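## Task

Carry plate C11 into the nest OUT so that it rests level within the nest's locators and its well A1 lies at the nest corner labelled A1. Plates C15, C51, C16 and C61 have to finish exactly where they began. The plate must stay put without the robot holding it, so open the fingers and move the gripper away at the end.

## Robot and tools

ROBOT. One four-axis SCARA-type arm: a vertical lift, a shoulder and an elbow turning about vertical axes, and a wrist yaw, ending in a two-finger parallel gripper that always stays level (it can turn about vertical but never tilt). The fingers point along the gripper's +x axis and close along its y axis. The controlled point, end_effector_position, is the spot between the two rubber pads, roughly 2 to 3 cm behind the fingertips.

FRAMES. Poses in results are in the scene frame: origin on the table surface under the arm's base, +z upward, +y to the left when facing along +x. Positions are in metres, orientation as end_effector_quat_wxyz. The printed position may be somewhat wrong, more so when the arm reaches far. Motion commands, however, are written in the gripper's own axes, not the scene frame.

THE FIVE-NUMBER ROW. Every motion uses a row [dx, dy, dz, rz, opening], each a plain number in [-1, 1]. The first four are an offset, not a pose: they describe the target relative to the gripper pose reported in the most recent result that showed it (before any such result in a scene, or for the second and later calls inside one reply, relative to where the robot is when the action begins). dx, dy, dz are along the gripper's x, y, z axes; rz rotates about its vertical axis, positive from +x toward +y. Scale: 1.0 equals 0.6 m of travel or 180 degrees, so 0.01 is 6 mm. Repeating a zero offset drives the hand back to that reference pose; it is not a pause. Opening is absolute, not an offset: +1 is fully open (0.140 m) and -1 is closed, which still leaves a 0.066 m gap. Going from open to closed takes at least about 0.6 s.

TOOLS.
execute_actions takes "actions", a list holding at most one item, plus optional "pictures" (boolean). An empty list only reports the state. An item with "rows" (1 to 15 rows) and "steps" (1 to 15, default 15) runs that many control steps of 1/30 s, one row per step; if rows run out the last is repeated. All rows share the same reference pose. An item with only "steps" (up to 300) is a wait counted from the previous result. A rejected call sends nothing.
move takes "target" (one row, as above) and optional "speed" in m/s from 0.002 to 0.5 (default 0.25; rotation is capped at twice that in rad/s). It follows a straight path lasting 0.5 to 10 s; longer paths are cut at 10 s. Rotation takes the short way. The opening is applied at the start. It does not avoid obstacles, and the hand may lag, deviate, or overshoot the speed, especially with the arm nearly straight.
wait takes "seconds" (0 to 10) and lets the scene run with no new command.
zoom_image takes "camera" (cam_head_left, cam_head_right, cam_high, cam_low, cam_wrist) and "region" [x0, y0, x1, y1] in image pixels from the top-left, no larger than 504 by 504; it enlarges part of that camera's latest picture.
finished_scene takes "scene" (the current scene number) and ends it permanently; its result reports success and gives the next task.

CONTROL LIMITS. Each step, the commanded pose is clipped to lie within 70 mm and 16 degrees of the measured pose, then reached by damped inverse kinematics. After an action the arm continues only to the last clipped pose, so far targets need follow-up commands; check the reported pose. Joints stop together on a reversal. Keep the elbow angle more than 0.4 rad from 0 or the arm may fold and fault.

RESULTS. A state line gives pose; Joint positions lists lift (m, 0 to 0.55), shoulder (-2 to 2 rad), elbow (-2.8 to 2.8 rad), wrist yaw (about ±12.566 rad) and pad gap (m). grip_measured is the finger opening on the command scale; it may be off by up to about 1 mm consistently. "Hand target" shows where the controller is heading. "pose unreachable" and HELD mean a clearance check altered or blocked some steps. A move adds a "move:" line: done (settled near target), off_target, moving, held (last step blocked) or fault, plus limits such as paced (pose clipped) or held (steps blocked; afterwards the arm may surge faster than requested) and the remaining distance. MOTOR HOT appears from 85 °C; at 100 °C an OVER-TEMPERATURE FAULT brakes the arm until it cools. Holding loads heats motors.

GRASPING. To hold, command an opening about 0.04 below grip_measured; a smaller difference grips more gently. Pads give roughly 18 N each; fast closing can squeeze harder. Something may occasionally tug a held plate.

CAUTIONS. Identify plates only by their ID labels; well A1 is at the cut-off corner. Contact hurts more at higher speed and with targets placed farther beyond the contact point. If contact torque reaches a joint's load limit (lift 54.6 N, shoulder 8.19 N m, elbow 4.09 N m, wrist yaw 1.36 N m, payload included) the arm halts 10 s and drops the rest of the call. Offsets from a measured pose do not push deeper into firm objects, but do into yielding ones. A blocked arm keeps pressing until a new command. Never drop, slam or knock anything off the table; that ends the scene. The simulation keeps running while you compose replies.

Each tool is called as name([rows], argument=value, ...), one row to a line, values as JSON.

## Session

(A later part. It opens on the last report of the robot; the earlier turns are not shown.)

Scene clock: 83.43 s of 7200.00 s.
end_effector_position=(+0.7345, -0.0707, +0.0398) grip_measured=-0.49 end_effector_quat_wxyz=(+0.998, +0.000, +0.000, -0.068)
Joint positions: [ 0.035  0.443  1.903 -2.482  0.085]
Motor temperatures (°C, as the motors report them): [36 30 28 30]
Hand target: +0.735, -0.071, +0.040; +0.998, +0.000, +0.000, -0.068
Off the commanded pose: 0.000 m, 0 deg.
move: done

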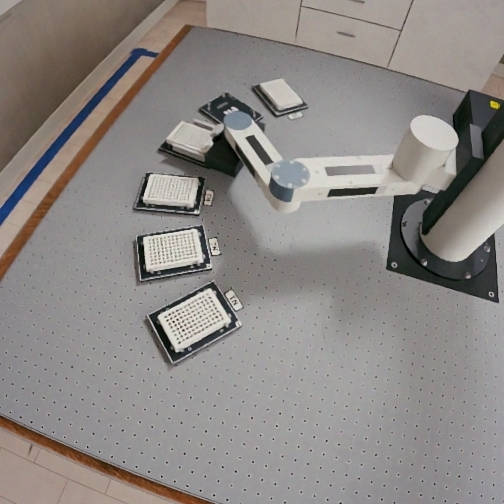

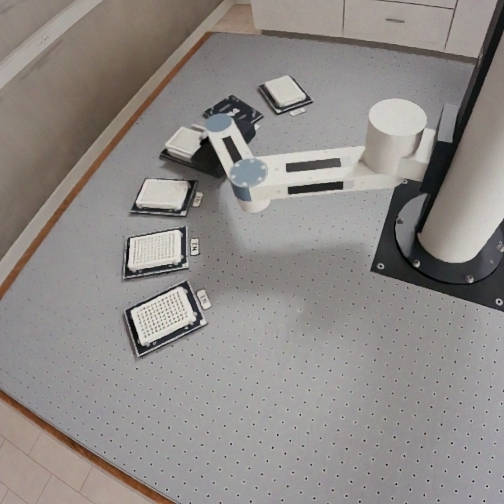

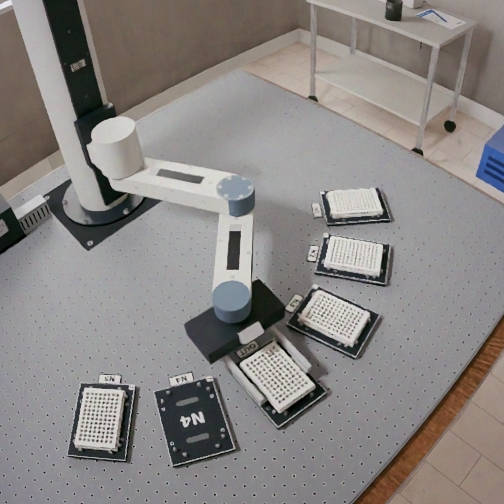

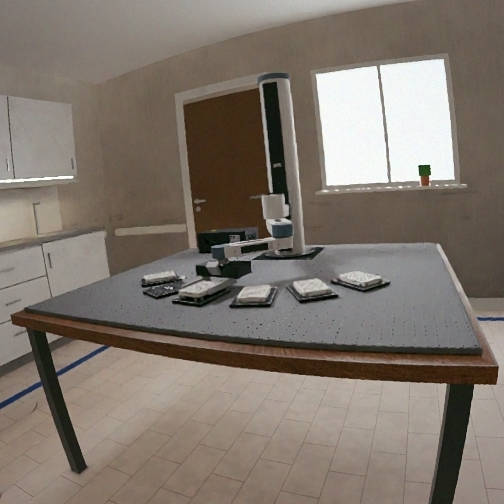

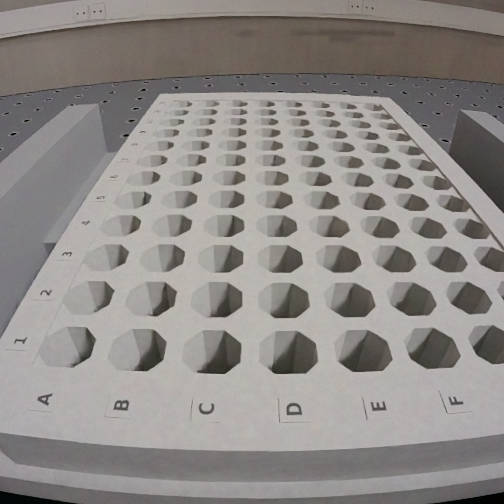

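Descend in a small step and check for tilt.

move(target=[0, 0, -0.0095, 0, -0.535], speed=0.012)

Scene clock: 86.60 s of 7200.00 s.
end_effector_position=(+0.7345, -0.0710, +0.0341) grip_measured=-0.49 end_effector_quat_wxyz=(+0.998, +0.000, +0.000, -0.069)
Joint positions: [ 0.029  0.442  1.902 -2.482  0.085]
Motor temperatures (°C, as the motors report them): [36 30 28 30]
Hand target: +0.735, -0.071, +0.034; +0.998, +0.000, +0.000, -0.068
Off the commanded pose: 0.000 m, 0 deg.
move: done

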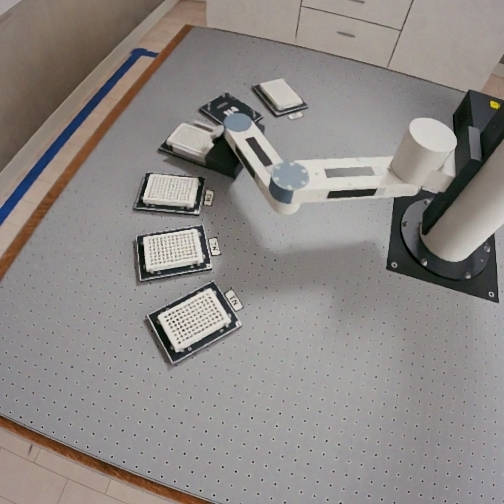

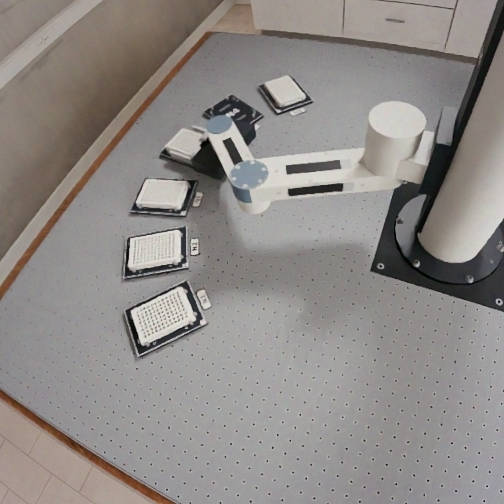

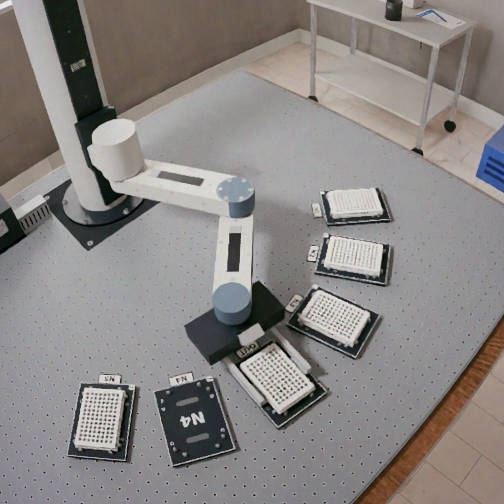

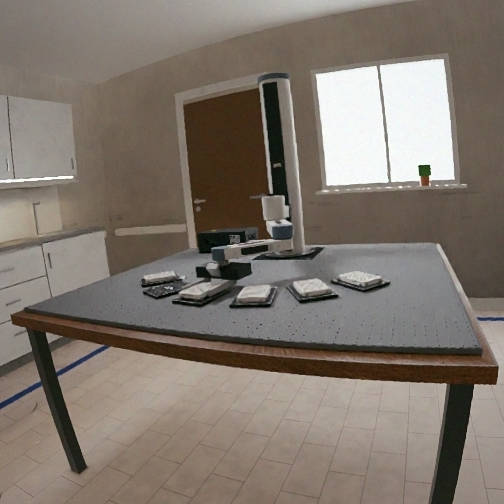

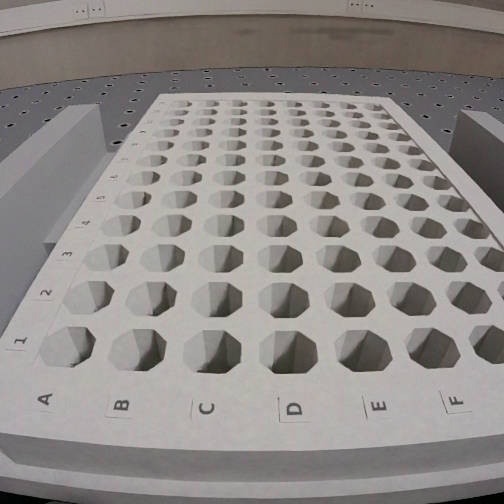

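move(target=[0, -0.0005, -0.0093, 0, -0.535], speed=0.012)

move(target=[0, 0, 0, 0, -0.2], speed=0.02)

move(target=[0, 0, 0.06, 0, 0.1], speed=0.1)

move(target=[-0.13, 0, 0.07, 0, 0.3], speed=0.2)

zoom_image(camera="cam_wrist", region=[100, 150, 440, 450])

Scene clock: 92.83 s of 7200.00 s.
end_effector_position=(+0.7344, -0.0713, +0.0285) grip_measured=-0.49 end_effector_quat_wxyz=(+0.998, +0.000, +0.000, -0.069)
Joint positions: [ 0.023  0.442  1.902 -2.482  0.085]
Motor temperatures (°C, as the motors report them): [36 30 28 30]
Hand target: +0.734, -0.071, +0.029; +0.998, +0.000, +0.000, -0.069
Off the commanded pose: 0.000 m, 0 deg.
After step 90, 2.53 s passed at rest.
move: done

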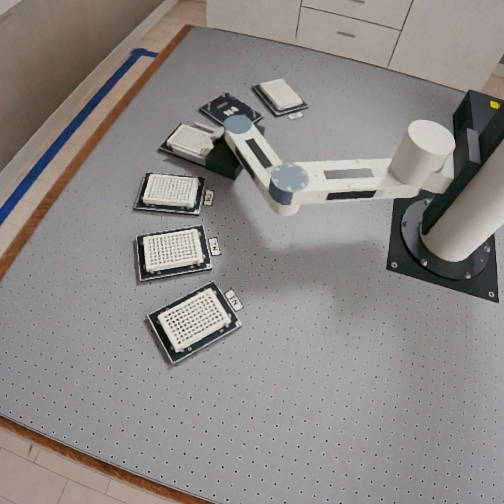

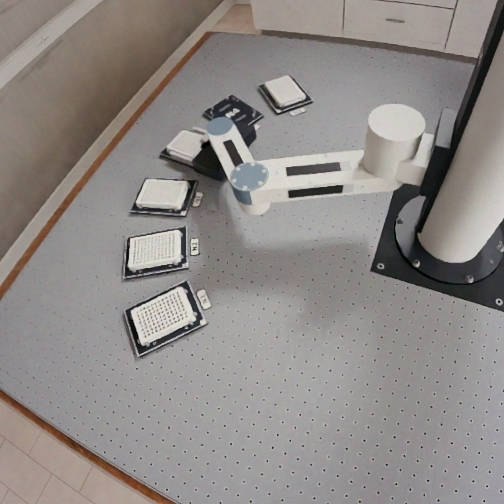

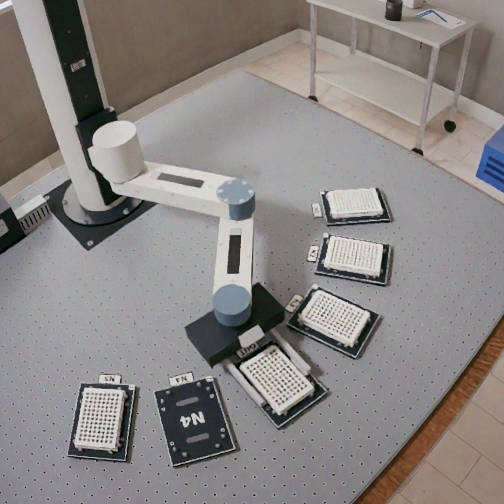

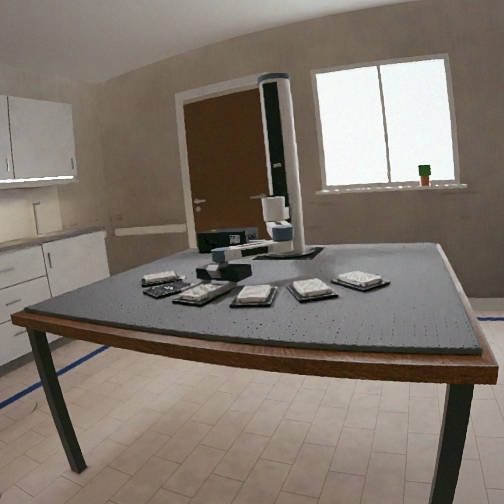

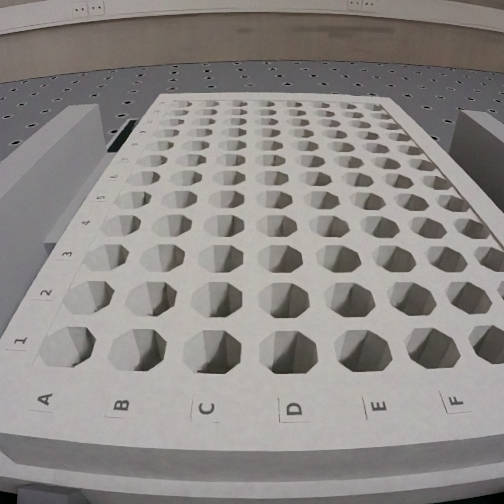

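Scene clock: 93.33 s of 7200.00 s.
end_effector_position=(+0.7344, -0.0713, +0.0285) grip_measured=-0.20 end_effector_quat_wxyz=(+0.998, +0.000, +0.000, -0.069)
Joint positions: [ 0.023  0.442  1.902 -2.482  0.096]
Motor temperatures (°C, as the motors report them): [36 30 28 30]
Hand target: +0.734, -0.071, +0.028; +0.998, +0.000, +0.000, -0.069
Off the commanded pose: 0.000 m, 0 deg.
move: done

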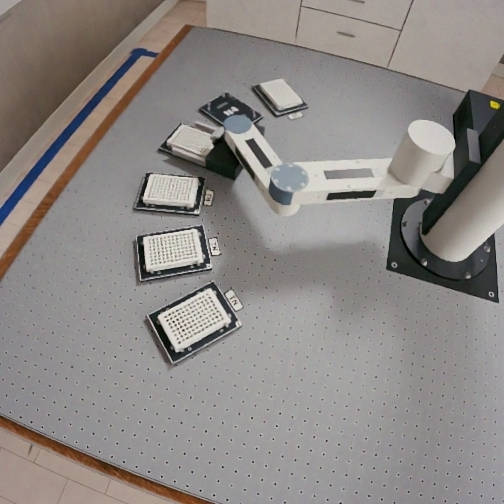

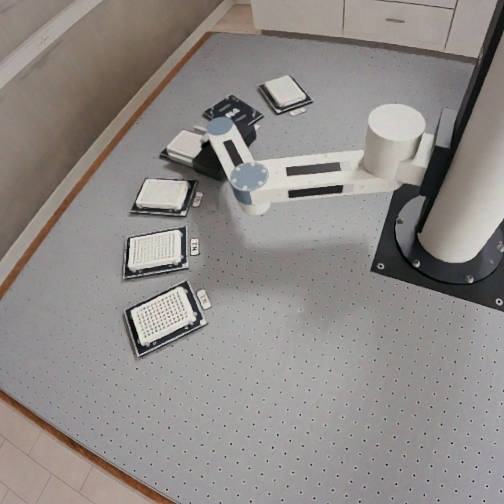

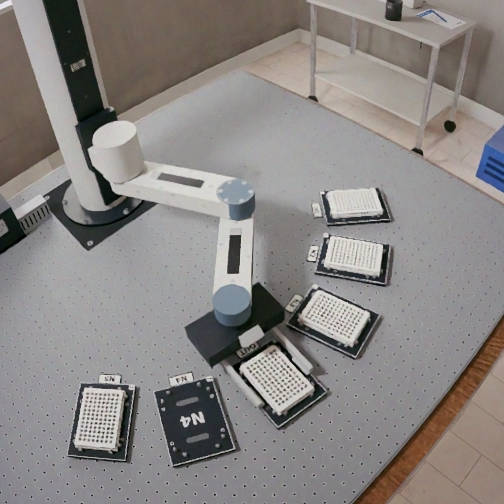

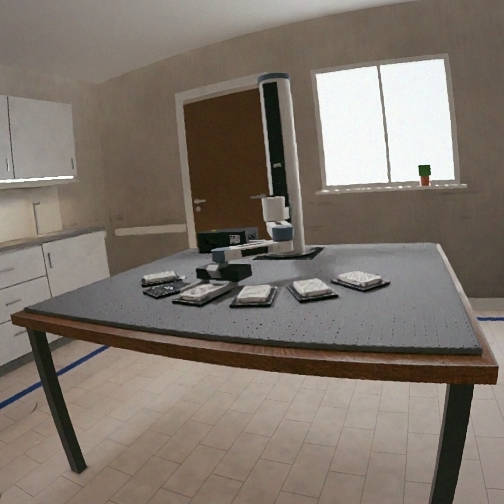

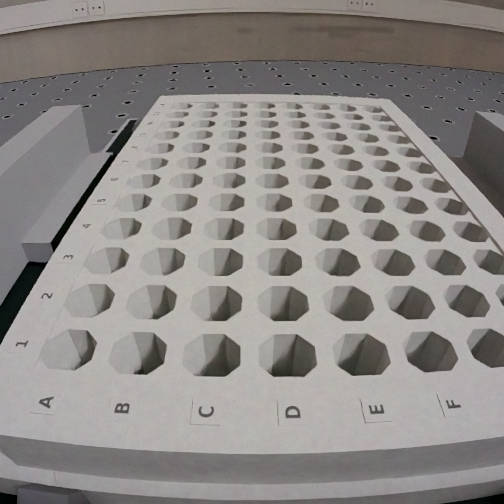

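Scene clock: 94.03 s of 7200.00 s.
end_effector_position=(+0.7344, -0.0713, +0.0645) grip_measured=+0.10 end_effector_quat_wxyz=(+0.998, +0.000, +0.000, -0.069)
Joint positions: [ 0.06   0.442  1.902 -2.482  0.107]
Motor temperatures (°C, as the motors report them): [36 30 28 30]
Hand target: +0.734, -0.071, +0.064; +0.998, +0.000, +0.000, -0.069
Off the commanded pose: 0.000 m, 0 deg.
move: done

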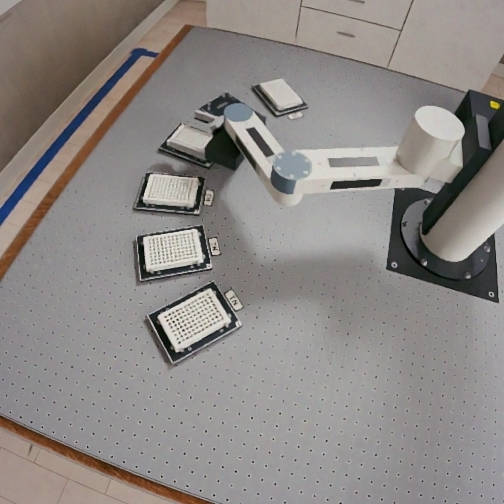

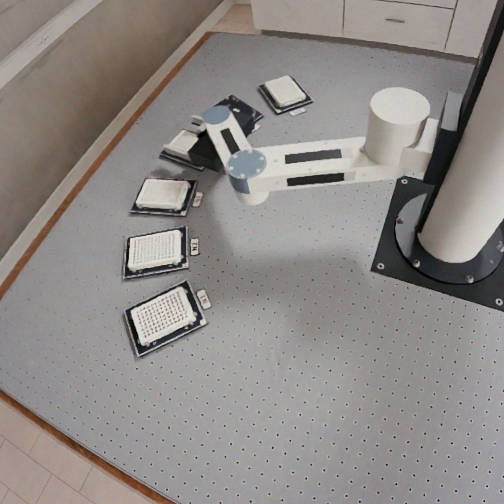

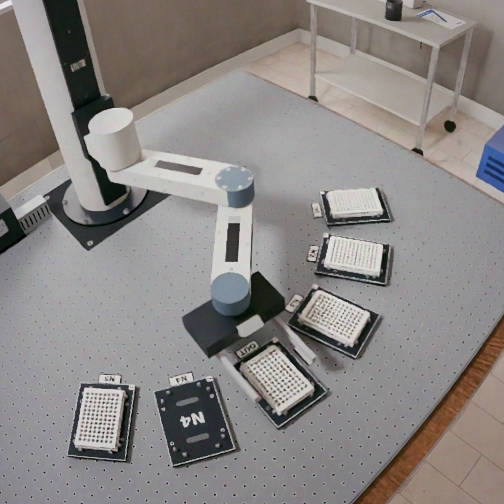

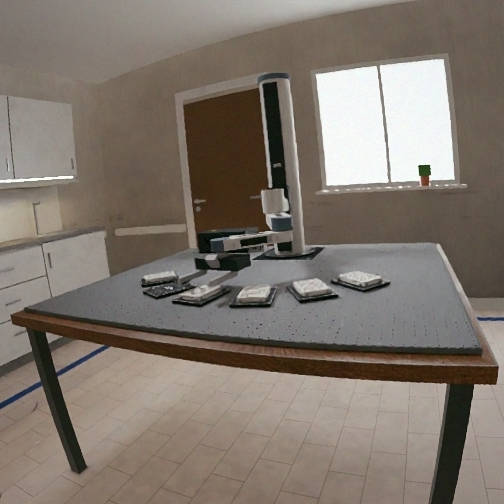

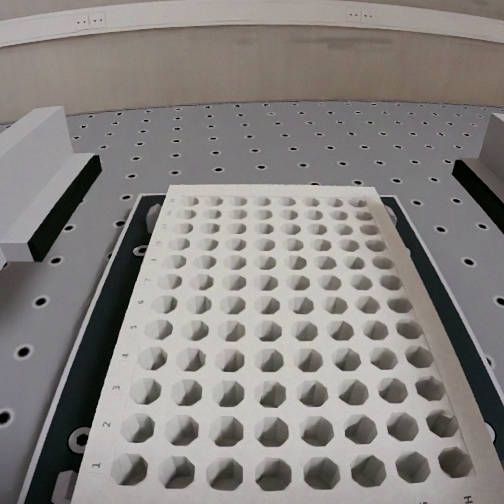

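Scene clock: 94.80 s of 7200.00 s.
end_effector_position=(+0.6571, -0.0605, +0.1066) grip_measured=+0.30 end_effector_quat_wxyz=(+0.998, +0.000, +0.000, -0.069)
Joint positions: [ 0.102  0.64   1.449 -2.227  0.114]
Motor temperatures (°C, as the motors report them): [36 30 28 30]
Hand target: +0.657, -0.060, +0.107; +0.998, +0.000, +0.000, -0.069
Off the commanded pose: 0.000 m, 0 deg.
move: done

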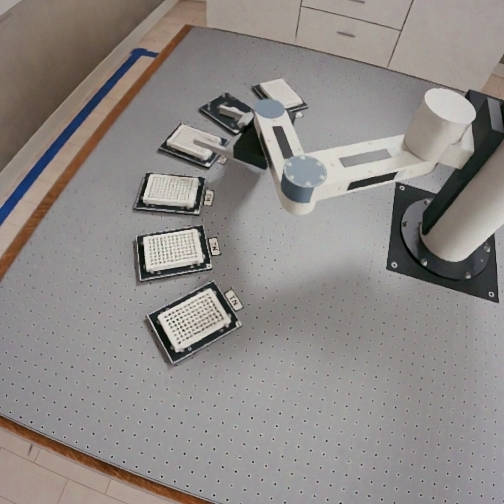

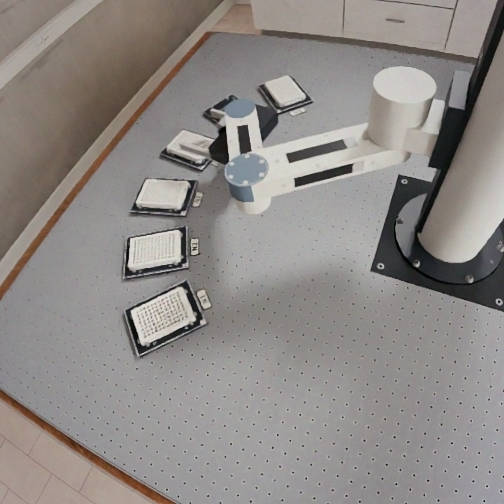

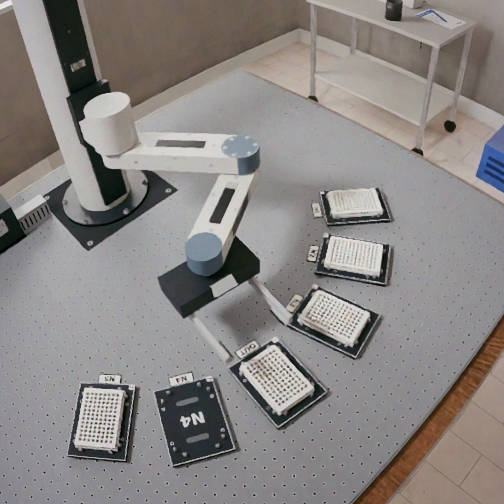

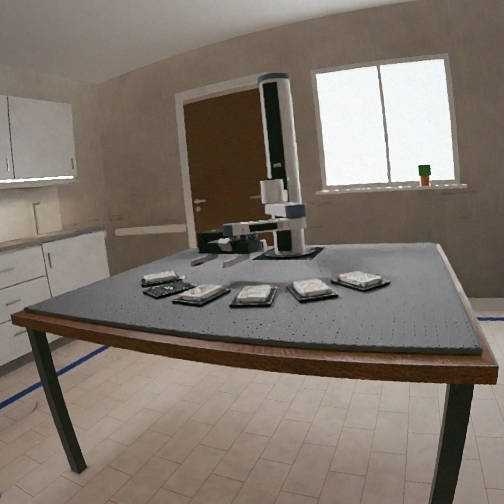

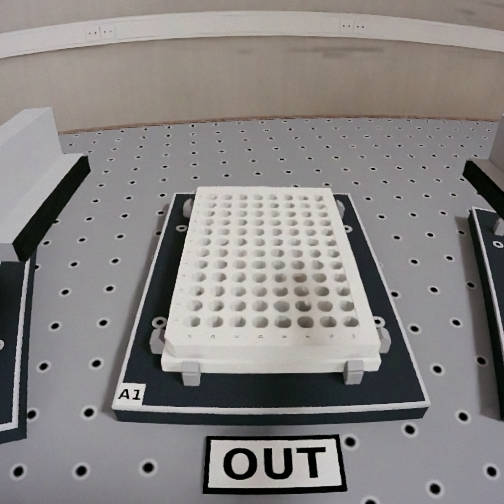

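Region (100, 150, 440, 450) of cam_wrist's 504x504 image, scaled by 1.482, with more detail than that image has; it fills the top 445 rows of this view, and the rest is white.

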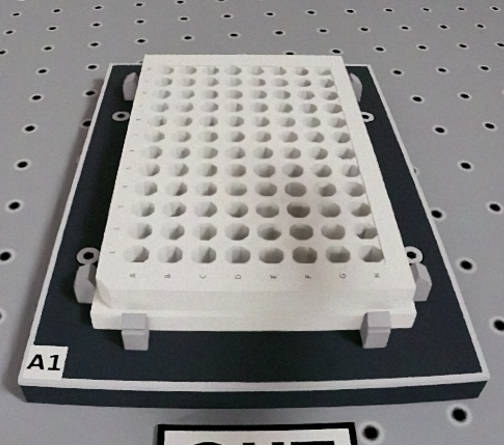

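execute_actions(actions=[])

Scene clock: 99.23 s of 7200.00 s.
end_effector_position=(+0.6571, -0.0605, +0.1066) grip_measured=+0.30 end_effector_quat_wxyz=(+0.998, +0.000, +0.000, -0.069)
Joint positions: [ 0.102  0.64   1.449 -2.227  0.114]
Motor temperatures (°C, as the motors report them): [36 30 28 30]
Hand target: +0.657, -0.060, +0.107; +0.998, +0.000, +0.000, -0.069
Off the commanded pose: 0.000 m, 0 deg.
Steps of this call (steps 1 to 90: nothing new was sent; then 1.43 s passed at rest). Readings (end_effector_position):
1: (+0.6571, -0.0605, +0.1066)
2: (+0.6571, -0.0605, +0.1066)
4: (+0.6571, -0.0605, +0.1066)
8: (+0.6571, -0.0605, +0.1066)
90: the state above

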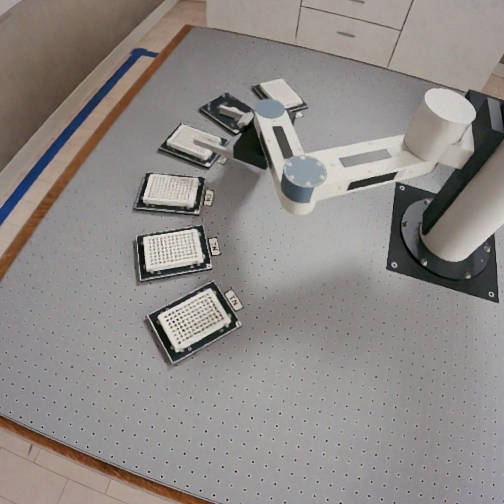

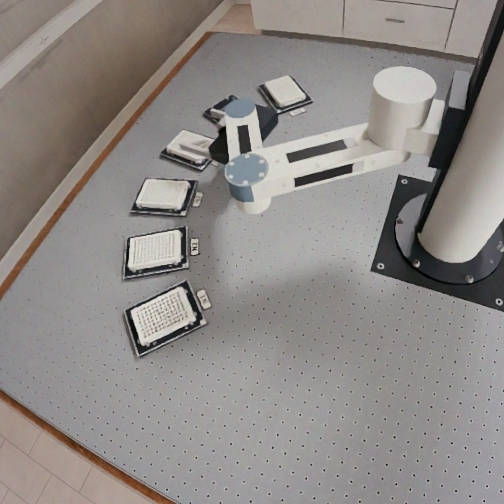

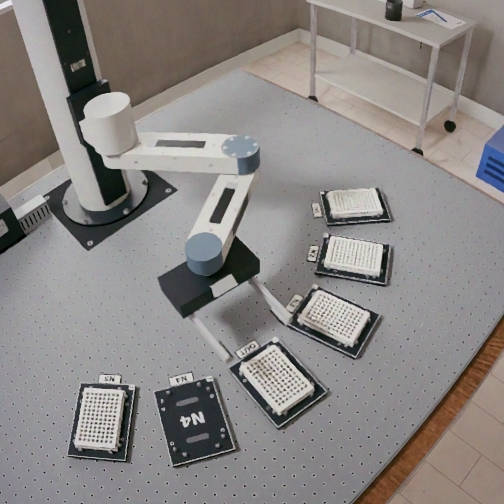

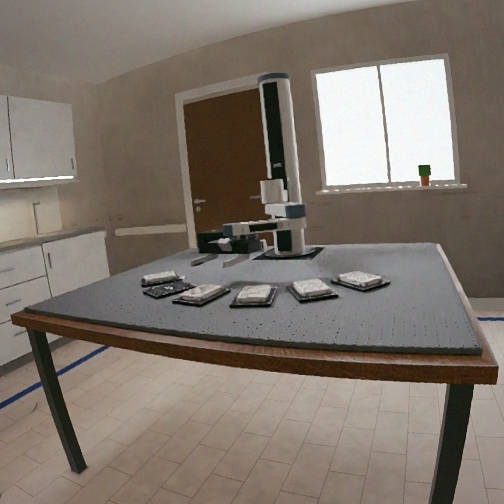

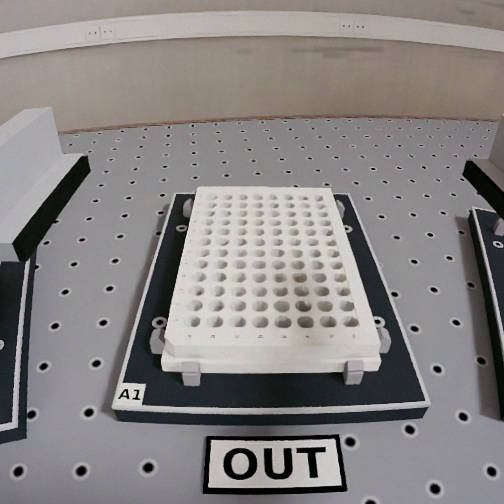

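finished_scene(scene=2)

The scene is finished: the task was done.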